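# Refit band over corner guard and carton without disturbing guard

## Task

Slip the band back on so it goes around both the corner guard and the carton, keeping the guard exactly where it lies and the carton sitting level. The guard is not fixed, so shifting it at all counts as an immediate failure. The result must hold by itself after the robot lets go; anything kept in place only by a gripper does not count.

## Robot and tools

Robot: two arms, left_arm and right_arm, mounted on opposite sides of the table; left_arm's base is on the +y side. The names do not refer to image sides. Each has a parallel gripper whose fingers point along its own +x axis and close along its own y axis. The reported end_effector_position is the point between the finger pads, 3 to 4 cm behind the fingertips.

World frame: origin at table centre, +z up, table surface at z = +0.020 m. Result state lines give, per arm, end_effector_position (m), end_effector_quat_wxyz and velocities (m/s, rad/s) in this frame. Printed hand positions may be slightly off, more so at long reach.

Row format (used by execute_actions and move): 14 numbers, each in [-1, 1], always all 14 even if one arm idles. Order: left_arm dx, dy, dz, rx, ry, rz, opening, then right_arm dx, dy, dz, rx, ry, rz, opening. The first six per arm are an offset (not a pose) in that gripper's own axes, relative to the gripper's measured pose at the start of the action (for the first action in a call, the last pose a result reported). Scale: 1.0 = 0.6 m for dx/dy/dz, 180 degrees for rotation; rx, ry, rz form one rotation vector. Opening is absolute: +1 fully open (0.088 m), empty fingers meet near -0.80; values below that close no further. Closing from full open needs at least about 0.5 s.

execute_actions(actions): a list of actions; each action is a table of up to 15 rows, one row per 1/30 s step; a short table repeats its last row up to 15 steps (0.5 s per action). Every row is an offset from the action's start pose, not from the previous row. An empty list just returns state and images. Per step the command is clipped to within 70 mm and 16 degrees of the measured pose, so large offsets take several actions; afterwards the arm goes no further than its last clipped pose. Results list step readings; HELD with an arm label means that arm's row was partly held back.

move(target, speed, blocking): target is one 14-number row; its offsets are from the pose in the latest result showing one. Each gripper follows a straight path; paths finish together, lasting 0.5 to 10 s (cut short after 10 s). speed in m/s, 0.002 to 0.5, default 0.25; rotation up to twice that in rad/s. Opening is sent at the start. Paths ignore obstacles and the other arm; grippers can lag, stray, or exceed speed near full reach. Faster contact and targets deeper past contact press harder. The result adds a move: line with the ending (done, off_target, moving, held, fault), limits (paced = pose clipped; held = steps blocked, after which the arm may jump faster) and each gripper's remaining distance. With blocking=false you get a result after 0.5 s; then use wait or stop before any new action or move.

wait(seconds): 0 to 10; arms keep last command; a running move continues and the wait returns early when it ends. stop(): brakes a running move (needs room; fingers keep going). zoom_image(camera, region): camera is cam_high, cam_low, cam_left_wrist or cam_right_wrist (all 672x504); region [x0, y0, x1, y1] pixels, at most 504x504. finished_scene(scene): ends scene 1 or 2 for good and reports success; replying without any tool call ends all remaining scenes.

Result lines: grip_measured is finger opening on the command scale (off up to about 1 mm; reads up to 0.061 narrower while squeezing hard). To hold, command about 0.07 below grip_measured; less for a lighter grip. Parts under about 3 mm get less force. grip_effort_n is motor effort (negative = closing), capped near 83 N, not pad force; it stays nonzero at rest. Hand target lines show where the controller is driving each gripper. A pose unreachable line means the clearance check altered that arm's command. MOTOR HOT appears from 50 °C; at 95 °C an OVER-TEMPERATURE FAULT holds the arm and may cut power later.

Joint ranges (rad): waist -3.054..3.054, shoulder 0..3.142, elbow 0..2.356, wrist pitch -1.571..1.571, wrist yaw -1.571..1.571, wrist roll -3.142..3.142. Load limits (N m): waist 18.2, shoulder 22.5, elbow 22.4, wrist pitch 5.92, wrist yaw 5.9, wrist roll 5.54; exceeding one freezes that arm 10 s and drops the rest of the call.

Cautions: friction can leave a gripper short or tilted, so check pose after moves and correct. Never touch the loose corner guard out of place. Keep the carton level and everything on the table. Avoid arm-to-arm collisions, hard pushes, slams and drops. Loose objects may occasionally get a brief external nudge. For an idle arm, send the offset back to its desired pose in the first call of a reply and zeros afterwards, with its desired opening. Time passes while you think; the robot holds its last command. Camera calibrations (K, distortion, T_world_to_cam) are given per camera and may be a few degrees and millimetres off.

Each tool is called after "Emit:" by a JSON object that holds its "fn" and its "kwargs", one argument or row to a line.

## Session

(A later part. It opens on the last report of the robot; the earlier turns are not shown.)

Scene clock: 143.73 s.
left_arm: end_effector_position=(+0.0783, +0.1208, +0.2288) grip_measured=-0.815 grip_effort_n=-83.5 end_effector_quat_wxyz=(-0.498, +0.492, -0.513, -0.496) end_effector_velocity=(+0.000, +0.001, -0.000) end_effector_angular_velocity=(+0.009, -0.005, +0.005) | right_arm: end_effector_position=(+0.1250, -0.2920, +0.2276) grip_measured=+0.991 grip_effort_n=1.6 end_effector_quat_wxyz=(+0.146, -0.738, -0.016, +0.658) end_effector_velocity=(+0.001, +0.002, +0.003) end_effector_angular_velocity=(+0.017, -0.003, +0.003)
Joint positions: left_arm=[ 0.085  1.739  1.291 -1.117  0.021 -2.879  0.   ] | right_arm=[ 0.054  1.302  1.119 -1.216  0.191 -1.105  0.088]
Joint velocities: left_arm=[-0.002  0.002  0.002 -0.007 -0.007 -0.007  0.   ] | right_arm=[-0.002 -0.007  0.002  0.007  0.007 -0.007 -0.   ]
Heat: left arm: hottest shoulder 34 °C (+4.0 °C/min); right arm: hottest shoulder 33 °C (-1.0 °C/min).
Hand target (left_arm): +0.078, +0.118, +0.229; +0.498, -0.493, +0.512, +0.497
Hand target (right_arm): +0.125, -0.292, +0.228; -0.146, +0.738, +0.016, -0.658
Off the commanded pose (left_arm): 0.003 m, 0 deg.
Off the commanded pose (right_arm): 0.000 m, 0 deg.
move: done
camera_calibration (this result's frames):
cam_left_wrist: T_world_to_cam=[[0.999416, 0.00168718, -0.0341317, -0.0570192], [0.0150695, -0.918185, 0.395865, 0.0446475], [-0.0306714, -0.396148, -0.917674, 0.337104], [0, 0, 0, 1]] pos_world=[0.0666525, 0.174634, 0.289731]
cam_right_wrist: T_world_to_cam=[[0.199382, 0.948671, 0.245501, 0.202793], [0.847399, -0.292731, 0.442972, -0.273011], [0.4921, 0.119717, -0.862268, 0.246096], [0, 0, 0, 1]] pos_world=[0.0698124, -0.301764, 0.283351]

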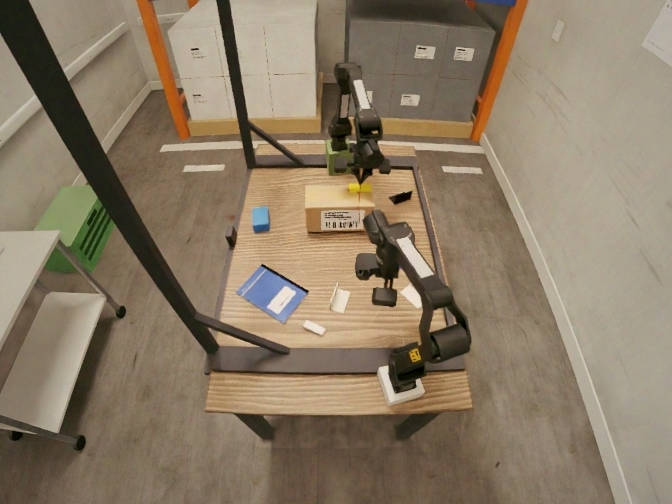

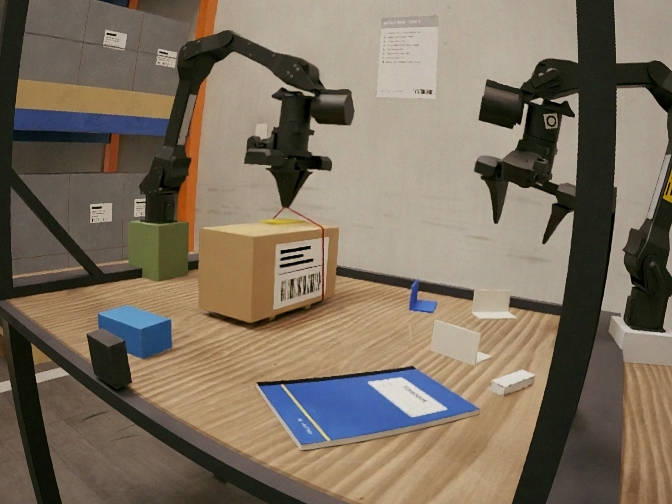

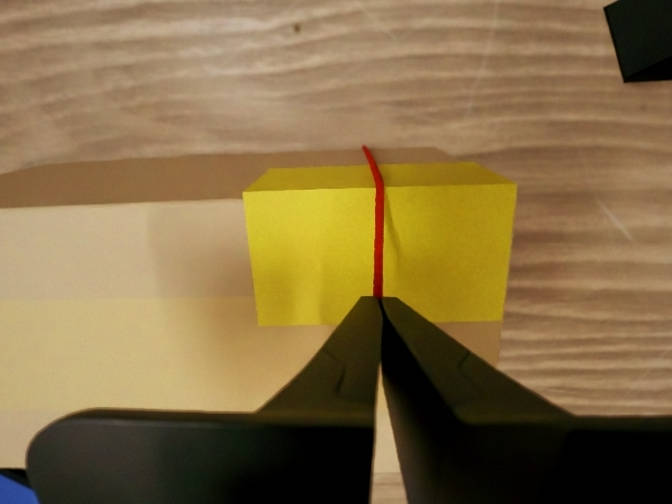

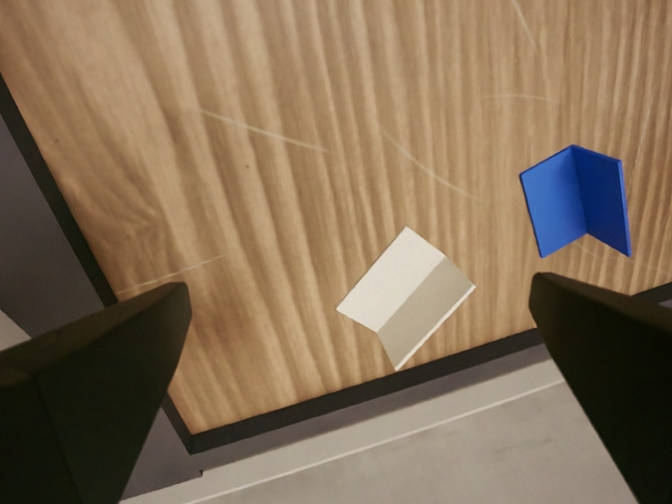

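Emit:
{"fn": "move", "kwargs": {
  "target": [0.028,0,0.0,0,0,0,-0.9,0,0,0,0,0,0,1],
  "speed": 0.02
}}

Emit:
{"fn": "zoom_image", "kwargs": {
  "camera": "cam_low",
  "region": [220,160,360,300]
}}

Scene clock: 151.17 s.
left_arm: end_effector_position=(+0.0788, +0.1188, +0.2180) grip_measured=-0.815 grip_effort_n=-83.5 end_effector_quat_wxyz=(-0.495, +0.498, -0.517, -0.490) end_effector_velocity=(-0.001, +0.000, -0.001) end_effector_angular_velocity=(-0.001, -0.008, -0.014) | right_arm: end_effector_position=(+0.1250, -0.2920, +0.2276) grip_measured=+0.991 grip_effort_n=1.2 end_effector_quat_wxyz=(+0.146, -0.738, -0.016, +0.658) end_effector_velocity=(+0.003, -0.005, -0.001) end_effector_angular_velocity=(-0.018, -0.012, -0.011)
Joint positions: left_arm=[ 0.085  1.741  1.248 -1.054  0.021 -2.879  0.   ] | right_arm=[ 0.054  1.302  1.119 -1.216  0.191 -1.105  0.088]
Joint velocities: left_arm=[-0.007 -0.002 -0.007  0.007 -0.007  0.007  0.   ] | right_arm=[-0.002 -0.002 -0.002 -0.022  0.007  0.007 -0.001]
Heat: left arm: hottest shoulder 33 °C (+2.0 °C/min); right arm: hottest shoulder 33 °C (-1.0 °C/min).
Hand target (left_arm): +0.078, +0.121, +0.212; +0.499, -0.492, +0.513, +0.496
Hand target (right_arm): +0.125, -0.292, +0.228; -0.146, +0.738, +0.016, -0.658
Off the commanded pose (left_arm): 0.006 m, 1 deg.
Off the commanded pose (right_arm): 0.000 m, 0 deg.
move: done
camera_calibration (this result's frames):
cam_left_wrist: T_world_to_cam=[[0.99956, 0.00109621, -0.0296455, -0.0588058], [0.0132441, -0.910691, 0.412876, 0.0426125], [-0.0265453, -0.413087, -0.910305, 0.326395], [0, 0, 0, 1]] pos_world=[0.0668799, 0.173701, 0.277782]
cam_right_wrist: T_world_to_cam=[[0.199382, 0.948671, 0.245501, 0.202793], [0.847399, -0.292731, 0.442972, -0.273011], [0.4921, 0.119717, -0.862268, 0.246096], [0, 0, 0, 1]] pos_world=[0.0698124, -0.301764, 0.283351]

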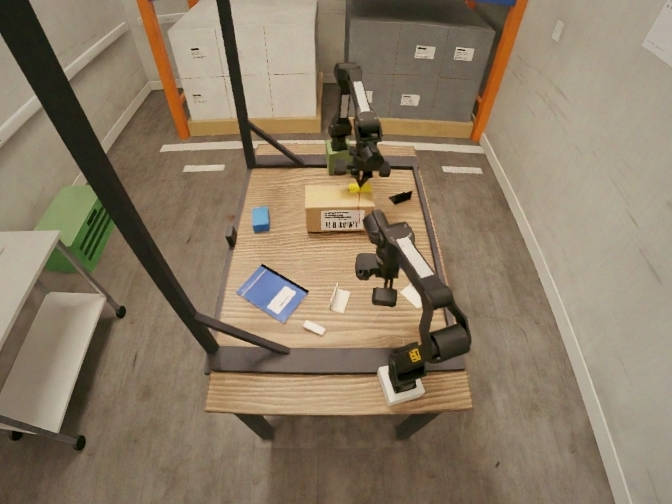

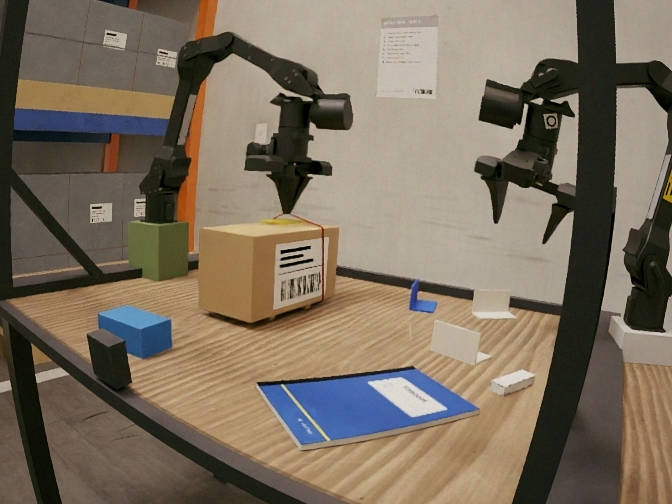

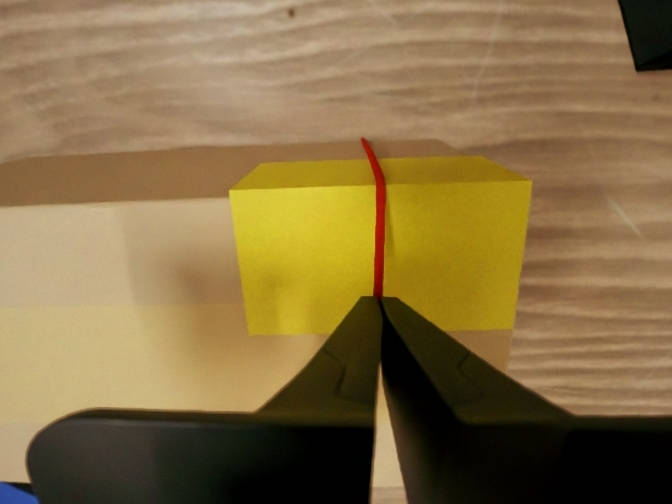

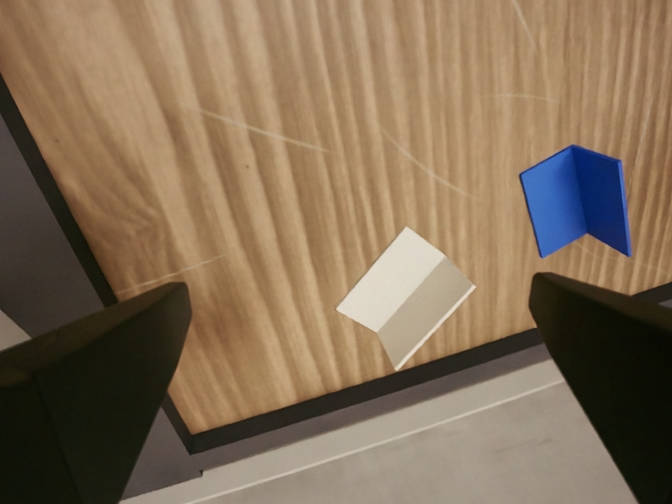

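Region (220, 160, 360, 300) of cam_low's 672x504 image, scaled by 3.600, with more detail than that image has.

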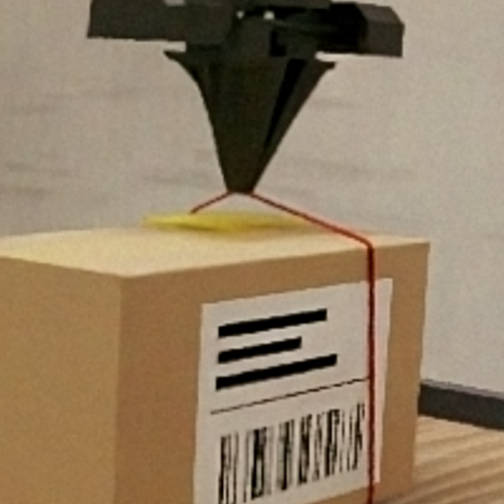

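Emit:
{"fn": "move", "kwargs": {
  "target": [0.018,0,0.0,0,-0.01,0,-0.9,0,0,0,0,0,0,1],
  "speed": 0.02
}}

Emit:
{"fn": "zoom_image", "kwargs": {
  "camera": "cam_low",
  "region": [220,160,360,300]
}}

Scene clock: 156.67 s.
left_arm: end_effector_position=(+0.0788, +0.1180, +0.2117) grip_measured=-0.815 grip_effort_n=-83.5 end_effector_quat_wxyz=(-0.499, +0.493, -0.514, -0.494) end_effector_velocity=(-0.002, -0.000, +0.000) end_effector_angular_velocity=(-0.009, +0.006, +0.005) | right_arm: end_effector_position=(+0.1250, -0.2920, +0.2276) grip_measured=+0.991 grip_effort_n=1.6 end_effector_quat_wxyz=(+0.146, -0.738, -0.016, +0.658) end_effector_velocity=(-0.001, -0.002, -0.002) end_effector_angular_velocity=(-0.013, +0.005, -0.003)
Joint positions: left_arm=[ 0.083  1.762  1.248 -1.048  0.018 -2.879  0.   ] | right_arm=[ 0.054  1.302  1.119 -1.216  0.191 -1.105  0.088]
Joint velocities: left_arm=[-0.002 -0.007 -0.007  0.007  0.007 -0.007  0.   ] | right_arm=[ 0.002  0.002 -0.002 -0.007 -0.007  0.007 -0.   ]
Heat: left arm: hottest shoulder 33 °C (+1.0 °C/min); right arm: hottest shoulder 33 °C (+0.0 °C/min).
Hand target (left_arm): +0.079, +0.119, +0.207; +0.503, -0.490, +0.509, +0.498
Hand target (right_arm): +0.125, -0.292, +0.228; -0.146, +0.738, +0.016, -0.658
Off the commanded pose (left_arm): 0.005 m, 1 deg.
Off the commanded pose (right_arm): 0.000 m, 0 deg.
move: done
camera_calibration (this result's frames):
cam_left_wrist: T_world_to_cam=[[0.99953, -0.00029849, -0.0306414, -0.0585885], [0.0119498, -0.916988, 0.398737, 0.0483616], [-0.0282168, -0.398916, -0.916553, 0.320169], [0, 0, 0, 1]] pos_world=[0.0670172, 0.17205, 0.272374]
cam_right_wrist: T_world_to_cam=[[0.199382, 0.948671, 0.245501, 0.202793], [0.847399, -0.292731, 0.442972, -0.273011], [0.4921, 0.119717, -0.862268, 0.246096], [0, 0, 0, 1]] pos_world=[0.0698124, -0.301764, 0.283351]

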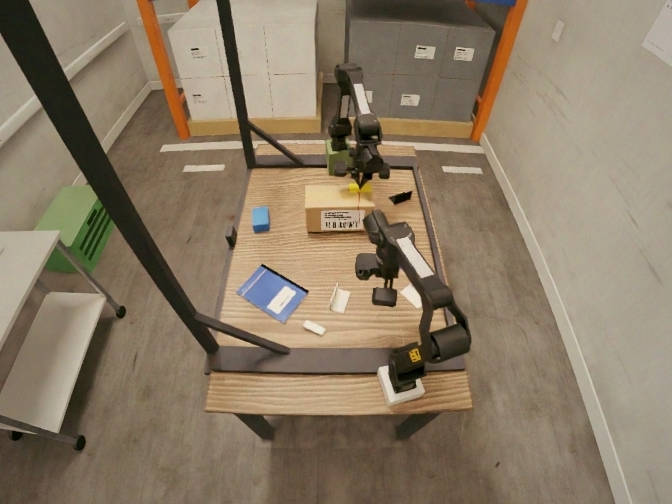

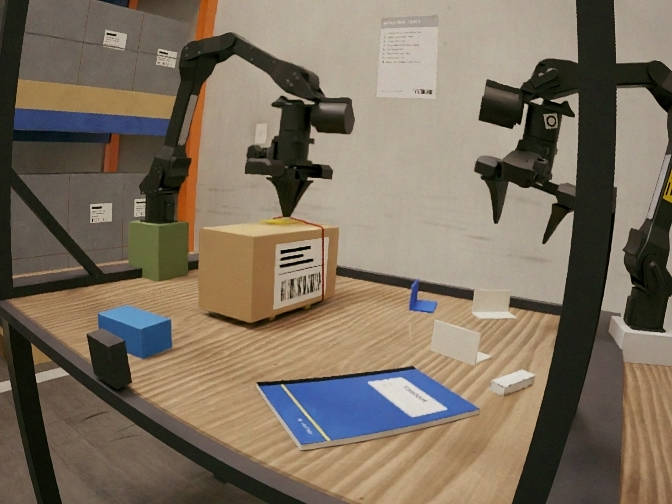

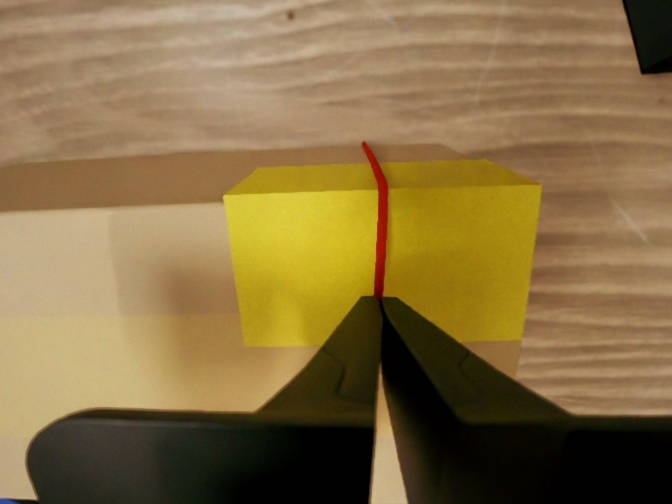

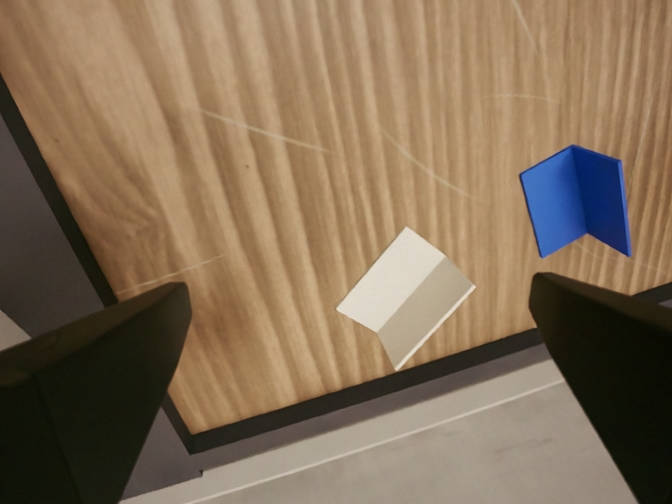

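Region (220, 160, 360, 300) of cam_low's 672x504 image, scaled by 3.600, with more detail than that image has.

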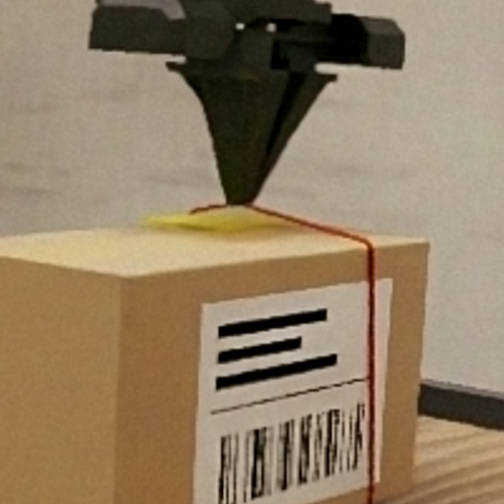

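Release gradually, then lift.

Emit:
{"fn": "execute_actions", "kwargs": {
  "actions": [
    [[0,0,0,0,0,0,-0.8,0,0,0,0,0,0,1],[0,0,0,0,0,0,-0.8,0,0,0,0,0,0,1],[0,0,0,0,0,0,-0.79,0,0,0,0,0,0,1],[0,0,0,0,0,0,-0.78,0,0,0,0,0,0,1],[0,0,0,0,0,0,-0.77,0,0,0,0,0,0,1],[0,0,0,0,0,0,-0.76,0,0,0,0,0,0,1],[0,0,0,0,0,0,-0.75,0,0,0,0,0,0,1],[0,0,0,0,0,0,-0.74,0,0,0,0,0,0,1],[0,0,0,0,0,0,-0.72,0,0,0,0,0,0,1],[0,0,0,0,0,0,-0.70,0,0,0,0,0,0,1],[0,0,0,0,0,0,-0.67,0,0,0,0,0,0,1],[0,0,0,0,0,0,-0.63,0,0,0,0,0,0,1],[0,0,0,0,0,0,-0.58,0,0,0,0,0,0,1],[0,0,0,0,0,0,-0.52,0,0,0,0,0,0,1],[0,0,0,0,0,0,-0.45,0,0,0,0,0,0,1]]
  ]
}}

Emit:
{"fn": "move", "kwargs": {
  "target": [-0.15,0,-0.08,0,0,0,-0.45,0,0,0,0,0,0,1],
  "speed": 0.15
}}

Scene clock: 162.43 s.
left_arm: end_effector_position=(+0.0788, +0.1180, +0.2117) grip_measured=-0.590 grip_effort_n=16.5 end_effector_quat_wxyz=(-0.499, +0.493, -0.514, -0.494) end_effector_velocity=(-0.002, +0.000, +0.003) end_effector_angular_velocity=(-0.004, +0.007, +0.019) | right_arm: end_effector_position=(+0.1250, -0.2920, +0.2276) grip_measured=+0.991 grip_effort_n=1.6 end_effector_quat_wxyz=(+0.146, -0.738, -0.016, +0.658) end_effector_velocity=(+0.001, -0.005, -0.000) end_effector_angular_velocity=(-0.017, +0.003, -0.008)
Joint positions: left_arm=[ 0.083  1.762  1.248 -1.048  0.018 -2.879  0.01 ] | right_arm=[ 0.054  1.302  1.119 -1.216  0.191 -1.105  0.088]
Joint velocities: left_arm=[-0.002 -0.007  0.002 -0.007  0.007 -0.022  0.074] | right_arm=[-0.002 -0.007 -0.002 -0.022 -0.007  0.007 -0.   ]
Heat: left arm: hottest shoulder 33 °C (+0.0 °C/min); right arm: hottest shoulder 33 °C (+0.0 °C/min).
Hand target (left_arm): +0.079, +0.118, +0.212; +0.499, -0.493, +0.514, +0.494
Hand target (right_arm): +0.125, -0.292, +0.228; -0.146, +0.738, +0.016, -0.658
Off the commanded pose (left_arm): 0.000 m, 0 deg.
Off the commanded pose (right_arm): 0.000 m, 0 deg.
Step readings (end_effector_position):
0: left_arm (+0.0788, +0.1180, +0.2117) | right_arm (+0.1250, -0.2920, +0.2276)
1: left_arm (+0.0788, +0.1180, +0.2117) | right_arm (+0.1250, -0.2920, +0.2276)
2: left_arm (+0.0788, +0.1180, +0.2117) | right_arm (+0.1250, -0.2920, +0.2276)
4: left_arm (+0.0788, +0.1180, +0.2117) | right_arm (+0.1250, -0.2920, +0.2276)
8: left_arm (+0.0788, +0.1180, +0.2117) | right_arm (+0.1250, -0.2920, +0.2276)
15: end_effector_position above
camera_calibration (this result's frames):
cam_left_wrist: T_world_to_cam=[[0.99953, -0.00029849, -0.0306414, -0.0585885], [0.0119498, -0.916988, 0.398737, 0.0483616], [-0.0282168, -0.398916, -0.916553, 0.320169], [0, 0, 0, 1]] pos_world=[0.0670172, 0.17205, 0.272374]
cam_right_wrist: T_world_to_cam=[[0.199382, 0.948671, 0.245501, 0.202793], [0.847399, -0.292731, 0.442972, -0.273011], [0.4921, 0.119717, -0.862268, 0.246096], [0, 0, 0, 1]] pos_world=[0.0698124, -0.301764, 0.283351]

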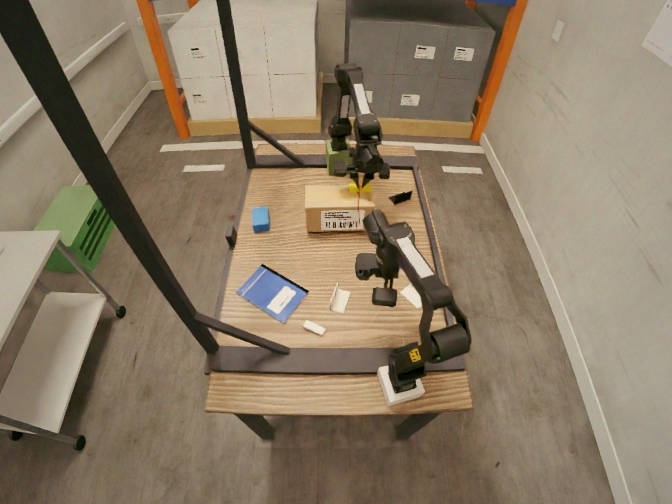

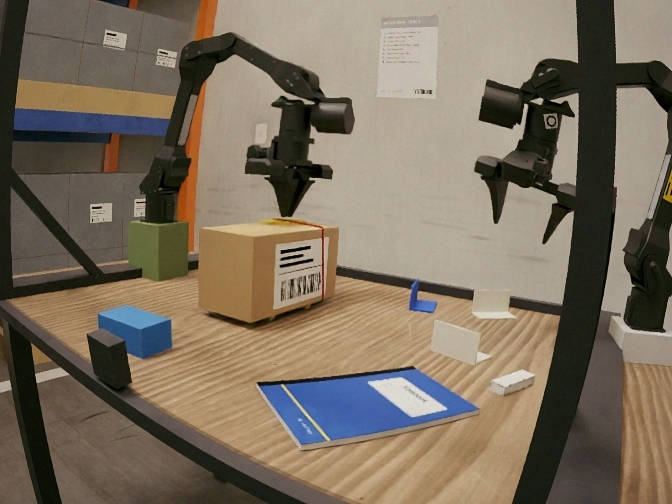

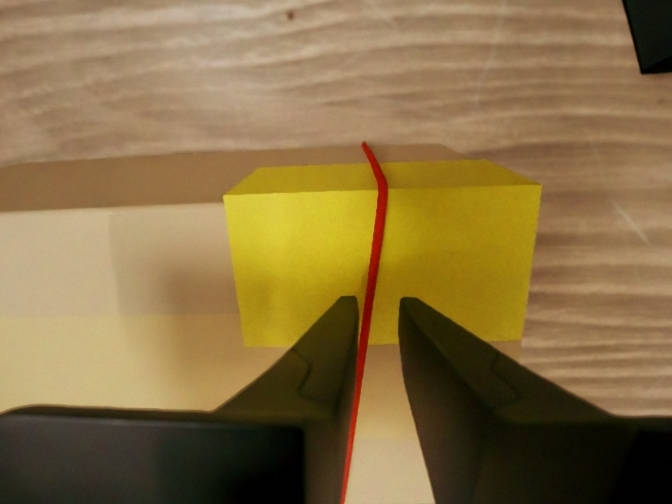

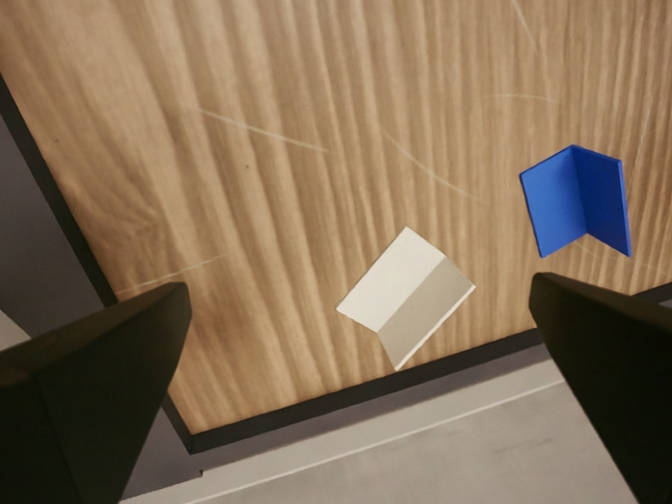

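Scene clock: 163.60 s.
left_arm: end_effector_position=(+0.0792, +0.0735, +0.3053) grip_measured=-0.453 grip_effort_n=17.0 end_effector_quat_wxyz=(-0.498, +0.495, -0.516, -0.490) end_effector_velocity=(-0.000, +0.003, +0.001) end_effector_angular_velocity=(+0.021, -0.018, +0.000) | right_arm: end_effector_position=(+0.1250, -0.2920, +0.2276) grip_measured=+0.991 grip_effort_n=1.6 end_effector_quat_wxyz=(+0.146, -0.738, -0.016, +0.658) end_effector_velocity=(-0.001, -0.006, -0.002) end_effector_angular_velocity=(-0.030, +0.010, +0.023)
Joint positions: left_arm=[ 0.055  1.896  1.793 -1.447  0.018 -2.904  0.017] | right_arm=[ 0.054  1.302  1.119 -1.216  0.191 -1.105  0.088]
Joint velocities: left_arm=[-0.007  0.002  0.007 -0.022 -0.022 -0.007 -0.   ] | right_arm=[-0.002 -0.002 -0.002 -0.022 -0.022 -0.022  0.   ]
Heat: left arm: hottest shoulder 33 °C (+0.0 °C/min); right arm: hottest shoulder 33 °C (+0.0 °C/min).
Hand target (left_arm): +0.079, +0.071, +0.302; +0.499, -0.493, +0.514, +0.494
Hand target (right_arm): +0.125, -0.292, +0.228; -0.146, +0.738, +0.016, -0.658
Off the commanded pose (left_arm): 0.004 m, 1 deg.
Off the commanded pose (right_arm): 0.000 m, 0 deg.
move: done
camera_calibration (this result's frames):
cam_left_wrist: T_world_to_cam=[[0.999581, -0.00365394, -0.0287284, -0.0564241], [0.00838741, -0.912965, 0.407951, -0.0326246], [-0.0277187, -0.408021, -0.912552, 0.387577], [0, 0, 0, 1]] pos_world=[0.0674172, 0.128148, 0.365372]
cam_right_wrist: T_world_to_cam=[[0.199382, 0.948671, 0.245501, 0.202793], [0.847399, -0.292731, 0.442972, -0.273011], [0.4921, 0.119717, -0.862268, 0.246096], [0, 0, 0, 1]] pos_world=[0.0698124, -0.301764, 0.283351]

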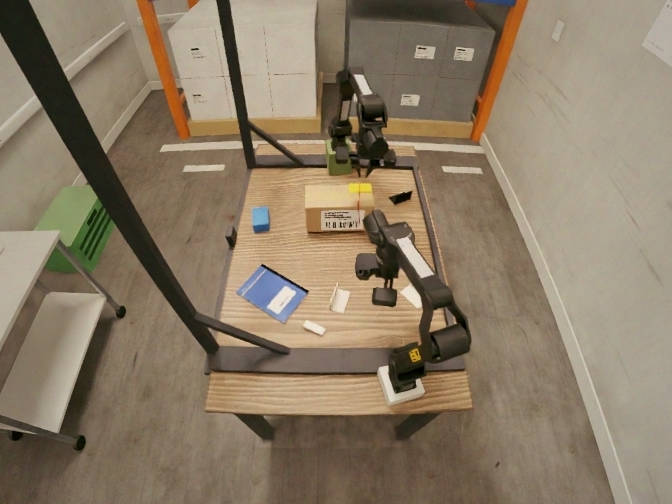

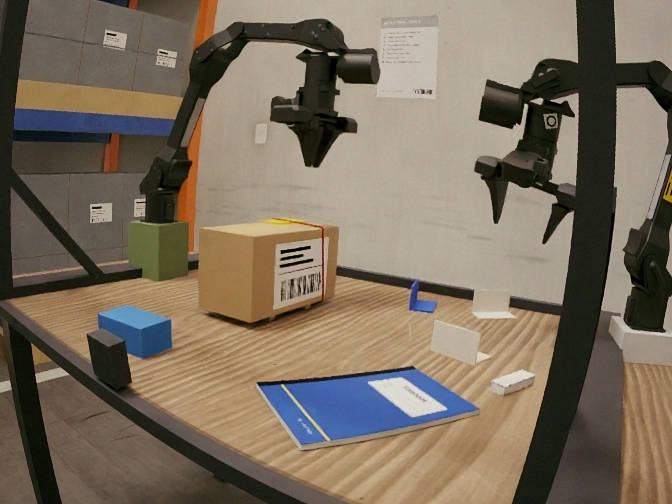

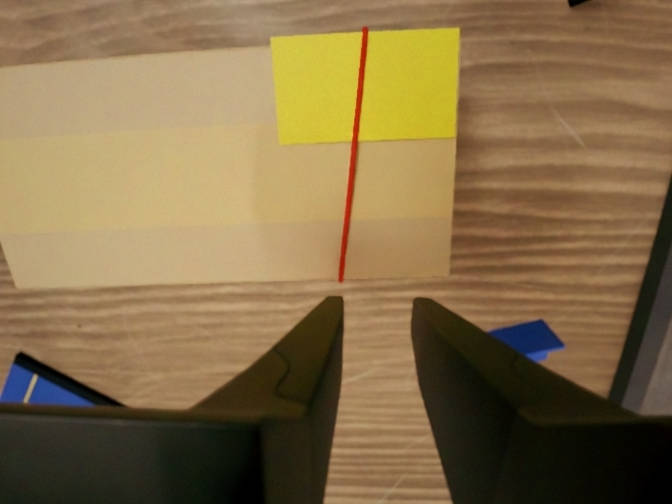

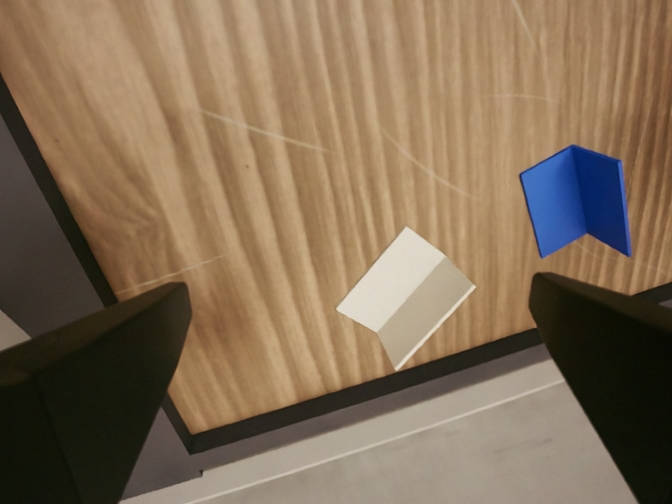

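Emit:
{"fn": "zoom_image", "kwargs": {
  "camera": "cam_high",
  "region": [295,165,395,245]
}}

Emit:
{"fn": "zoom_image", "kwargs": {
  "camera": "cam_low",
  "region": [180,160,360,340]
}}

Region (295, 165, 395, 245) of cam_high's 672x504 image, scaled by 5.040, with more detail than that image has; it fills the top 403 rows of this view, and the rest is white.

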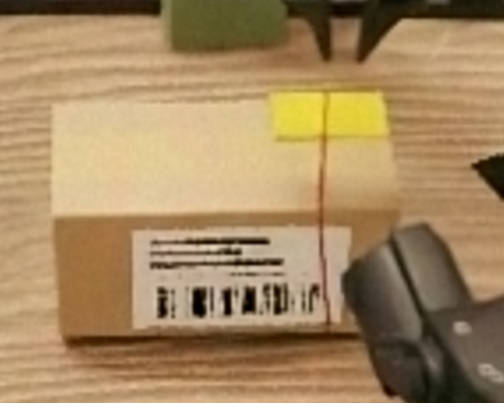

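Region (180, 160, 360, 340) of cam_low's 672x504 image, scaled by 2.800, with more detail than that image has.

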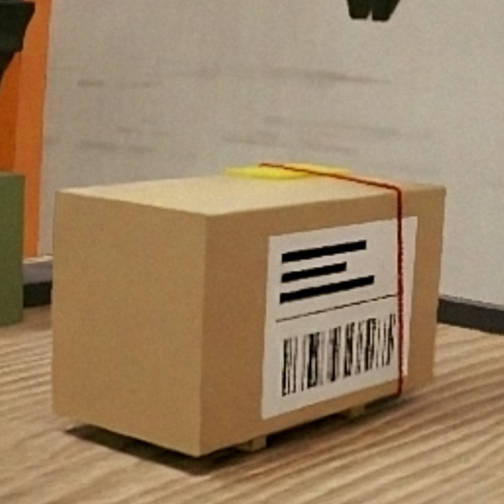

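Emit:
{"fn": "move", "kwargs": {
  "target": [0.13,0.025,-0.089,0,-0.01,0,-0.45,0,0,0,0,0,0,1],
  "speed": 0.15
}}

Scene clock: 182.40 s.
left_arm: end_effector_position=(+0.0623, +0.0209, +0.2334) grip_measured=-0.453 grip_effort_n=17.0 end_effector_quat_wxyz=(-0.504, +0.488, -0.513, -0.495) end_effector_velocity=(-0.004, +0.002, +0.000) end_effector_angular_velocity=(+0.006, +0.008, +0.000) | right_arm: end_effector_position=(+0.1250, -0.2920, +0.2276) grip_measured=+0.991 grip_effort_n=1.6 end_effector_quat_wxyz=(+0.146, -0.738, -0.016, +0.658) end_effector_velocity=(-0.002, -0.003, -0.001) end_effector_angular_velocity=(-0.014, +0.017, +0.008)
Joint positions: left_arm=[-0.013  2.111  1.817 -1.277  0.016 -2.968  0.017] | right_arm=[ 0.054  1.302  1.119 -1.216  0.191 -1.105  0.088]
Joint velocities: left_arm=[-0.007 -0.002 -0.002 -0.007  0.007 -0.007 -0.   ] | right_arm=[-0.002 -0.002 -0.002 -0.007 -0.022 -0.007  0.   ]
Heat: left arm: hottest shoulder 33 °C (+0.0 °C/min); right arm: hottest shoulder 33 °C (+0.0 °C/min).
Hand target (left_arm): +0.062, +0.019, +0.228; +0.506, -0.487, +0.509, +0.498
Hand target (right_arm): +0.125, -0.292, +0.228; -0.146, +0.738, +0.016, -0.658
Off the commanded pose (left_arm): 0.005 m, 1 deg.
Off the commanded pose (right_arm): 0.000 m, 0 deg.
move: done
camera_calibration (this result's frames):
cam_left_wrist: T_world_to_cam=[[0.999482, -0.00718969, -0.0313634, -0.0411571], [0.00555015, -0.921586, 0.388134, -0.0461817], [-0.0316946, -0.388107, -0.921069, 0.301891], [0, 0, 0, 1]] pos_world=[0.0509604, 0.0743096, 0.294696]
cam_right_wrist: T_world_to_cam=[[0.199382, 0.948671, 0.245501, 0.202793], [0.847399, -0.292731, 0.442972, -0.273011], [0.4921, 0.119717, -0.862268, 0.246096], [0, 0, 0, 1]] pos_world=[0.0698124, -0.301764, 0.283351]

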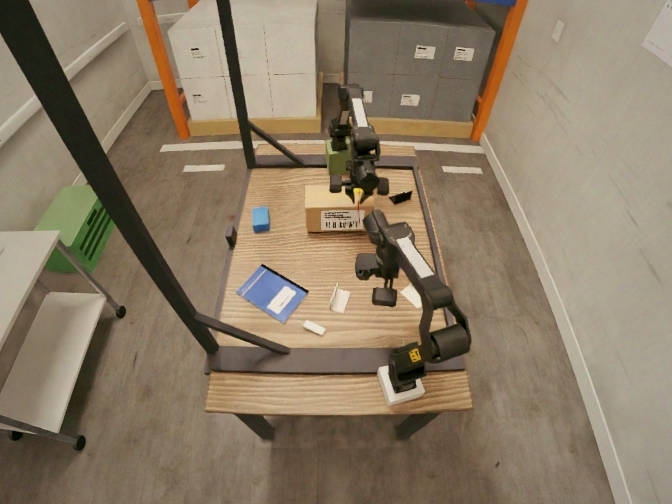

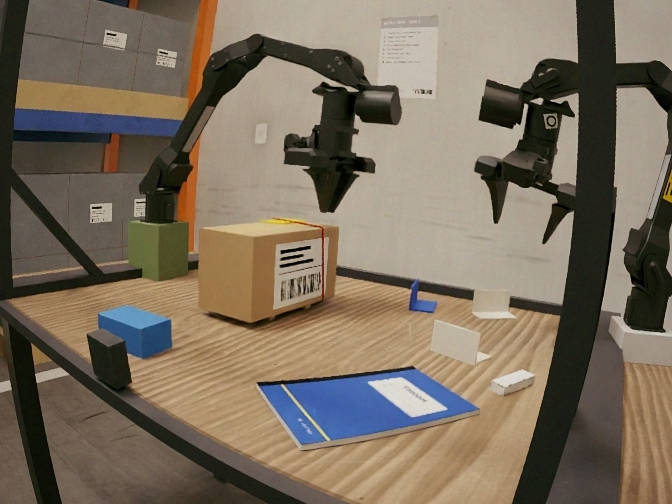

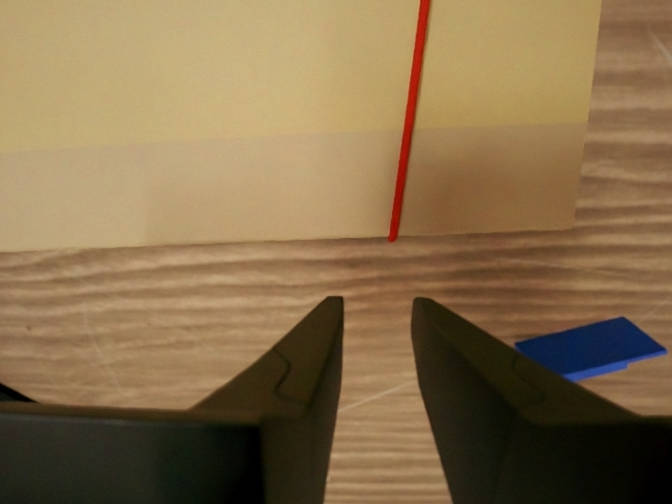

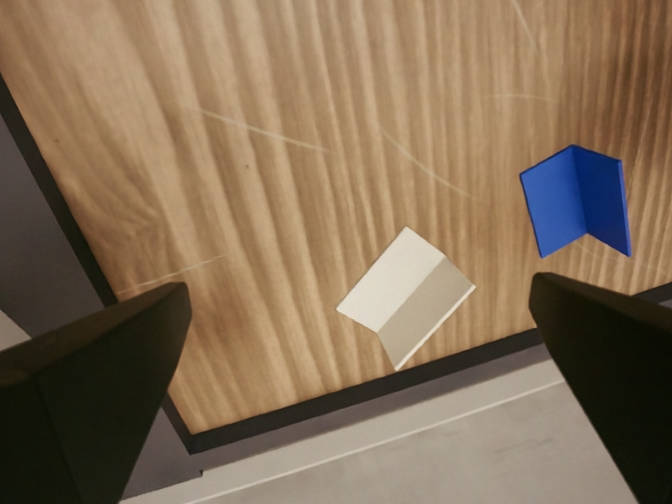

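Emit:
{"fn": "move", "kwargs": {
  "target": [0.04,-0.013,0.02,0,0,0,-0.45,0,0,0,0,0,0,1],
  "speed": 0.05
}}

Scene clock: 193.07 s.
left_arm: end_effector_position=(+0.0694, +0.0309, +0.2057) grip_measured=-0.453 grip_effort_n=17.0 end_effector_quat_wxyz=(-0.505, +0.486, -0.510, -0.499) end_effector_velocity=(+0.002, -0.000, -0.002) end_effector_angular_velocity=(-0.009, -0.024, -0.010) | right_arm: end_effector_position=(+0.1250, -0.2920, +0.2276) grip_measured=+0.991 grip_effort_n=1.2 end_effector_quat_wxyz=(+0.146, -0.738, -0.016, +0.658) end_effector_velocity=(+0.002, -0.005, -0.001) end_effector_angular_velocity=(-0.024, -0.001, +0.001)
Joint positions: left_arm=[ 0.008  2.097  1.684 -1.168  0.016 -2.95   0.017] | right_arm=[ 0.054  1.302  1.119 -1.216  0.191 -1.105  0.088]
Joint velocities: left_arm=[-0.002 -0.007 -0.017  0.022 -0.022  0.007 -0.   ] | right_arm=[-0.007 -0.002 -0.002 -0.022 -0.007 -0.007 -0.   ]
Heat: left arm: hottest shoulder 35 °C (+1.0 °C/min); right arm: hottest shoulder 33 °C (+0.0 °C/min).
Hand target (left_arm): +0.070, +0.033, +0.209; +0.503, -0.488, +0.513, +0.495
Hand target (right_arm): +0.125, -0.292, +0.228; -0.146, +0.738, +0.016, -0.658
Off the commanded pose (left_arm): 0.004 m, 1 deg.
Off the commanded pose (right_arm): 0.000 m, 0 deg.
move: done
camera_calibration (this result's frames):
cam_left_wrist: T_world_to_cam=[[0.999453, -0.0034625, -0.0328953, -0.0487874], [0.00929215, -0.925066, 0.379693, -0.0246995], [-0.031745, -0.379791, -0.924527, 0.280917], [0, 0, 0, 1]] pos_world=[0.0579079, 0.083672, 0.267488]
cam_right_wrist: T_world_to_cam=[[0.199382, 0.948671, 0.245501, 0.202793], [0.847399, -0.292731, 0.442972, -0.273011], [0.4921, 0.119717, -0.862268, 0.246096], [0, 0, 0, 1]] pos_world=[0.0698124, -0.301764, 0.283351]

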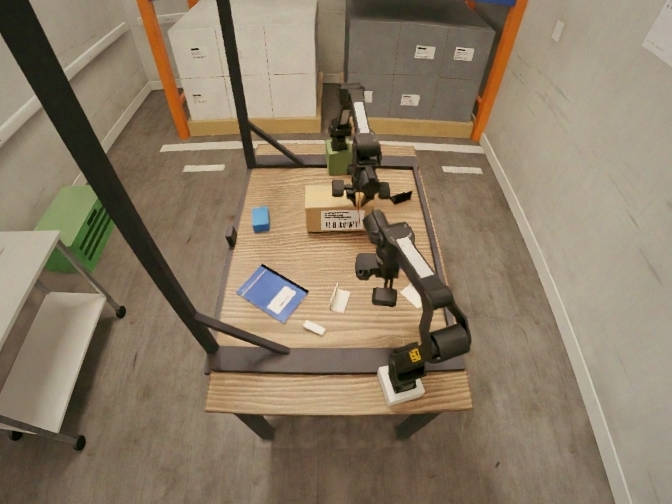

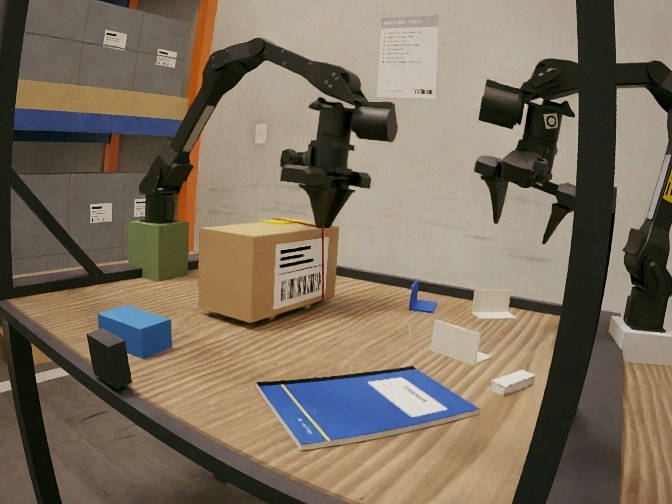

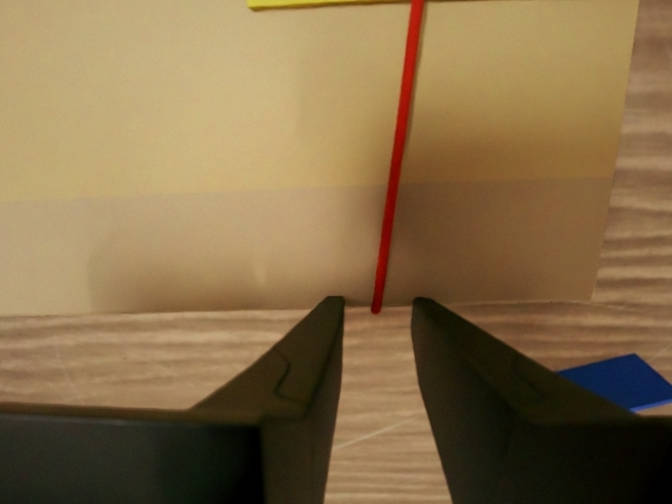

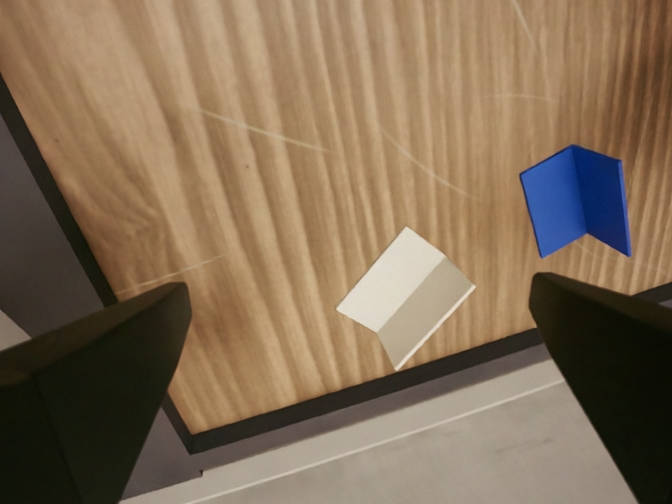

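Emit:
{"fn": "move", "kwargs": {
  "target": [0.013,0,0,0,0,0,-0.45,0,0,0,0,0,0,1],
  "speed": 0.02
}}

Scene clock: 200.30 s.
left_arm: end_effector_position=(+0.0698, +0.0280, +0.2032) grip_measured=-0.453 grip_effort_n=16.5 end_effector_quat_wxyz=(-0.501, +0.491, -0.513, -0.494) end_effector_velocity=(-0.003, +0.003, -0.001) end_effector_angular_velocity=(+0.011, +0.009, -0.010) | right_arm: end_effector_position=(+0.1250, -0.2920, +0.2276) grip_measured=+0.991 grip_effort_n=1.6 end_effector_quat_wxyz=(+0.146, -0.738, -0.016, +0.658) end_effector_velocity=(-0.001, +0.001, -0.000) end_effector_angular_velocity=(+0.004, +0.007, +0.006)
Joint positions: left_arm=[ 0.008  2.096  1.673 -1.142  0.016 -2.95   0.017] | right_arm=[ 0.054  1.302  1.119 -1.216  0.191 -1.105  0.088]
Joint velocities: left_arm=[-0.002 -0.002 -0.007 -0.007  0.007  0.007 -0.   ] | right_arm=[-0.002 -0.002 -0.002  0.007 -0.007 -0.007 -0.   ]
Heat: left arm: hottest shoulder 37 °C (+3.0 °C/min); right arm: hottest shoulder 33 °C (+0.0 °C/min).
Hand target (left_arm): +0.069, +0.031, +0.198; +0.504, -0.486, +0.510, +0.499
Hand target (right_arm): +0.125, -0.292, +0.228; -0.146, +0.738, +0.016, -0.658
Off the commanded pose (left_arm): 0.006 m, 1 deg.
Off the commanded pose (right_arm): 0.000 m, 0 deg.
move: done
camera_calibration (this result's frames):
cam_left_wrist: T_world_to_cam=[[0.999531, -0.00433181, -0.0303153, -0.0498468], [0.00796523, -0.919095, 0.393954, -0.0293383], [-0.0295692, -0.394011, -0.91863, 0.276581], [0, 0, 0, 1]] pos_world=[0.0582354, 0.0817955, 0.264123]
cam_right_wrist: T_world_to_cam=[[0.199382, 0.948671, 0.245501, 0.202793], [0.847399, -0.292731, 0.442972, -0.273011], [0.4921, 0.119717, -0.862268, 0.246096], [0, 0, 0, 1]] pos_world=[0.0698124, -0.301764, 0.283351]

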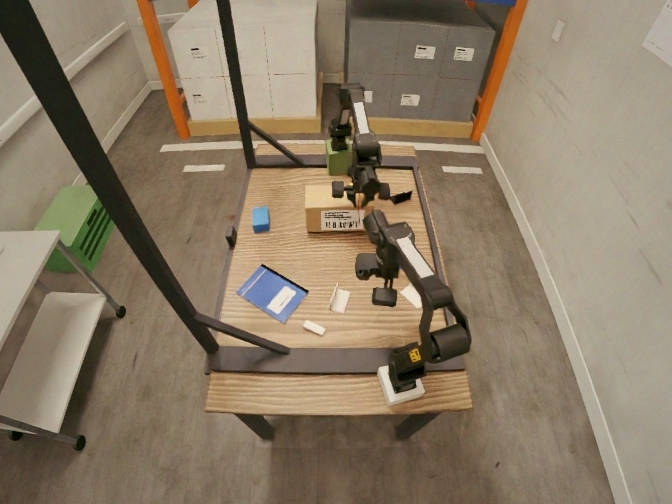

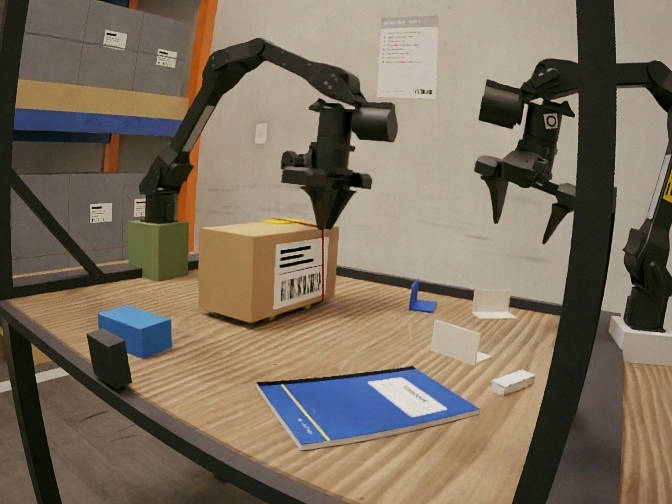

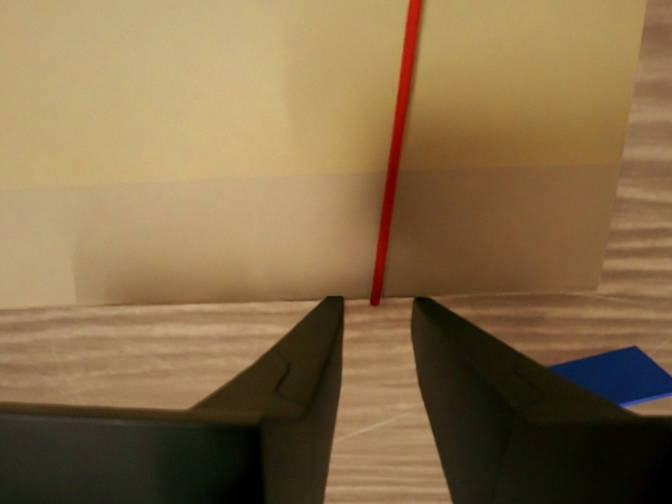

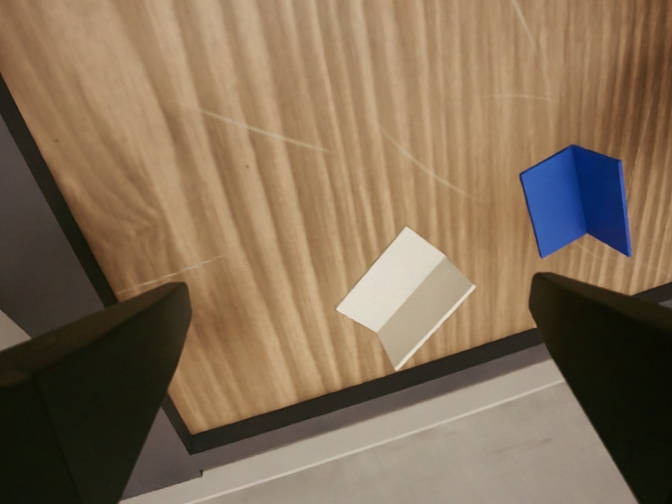

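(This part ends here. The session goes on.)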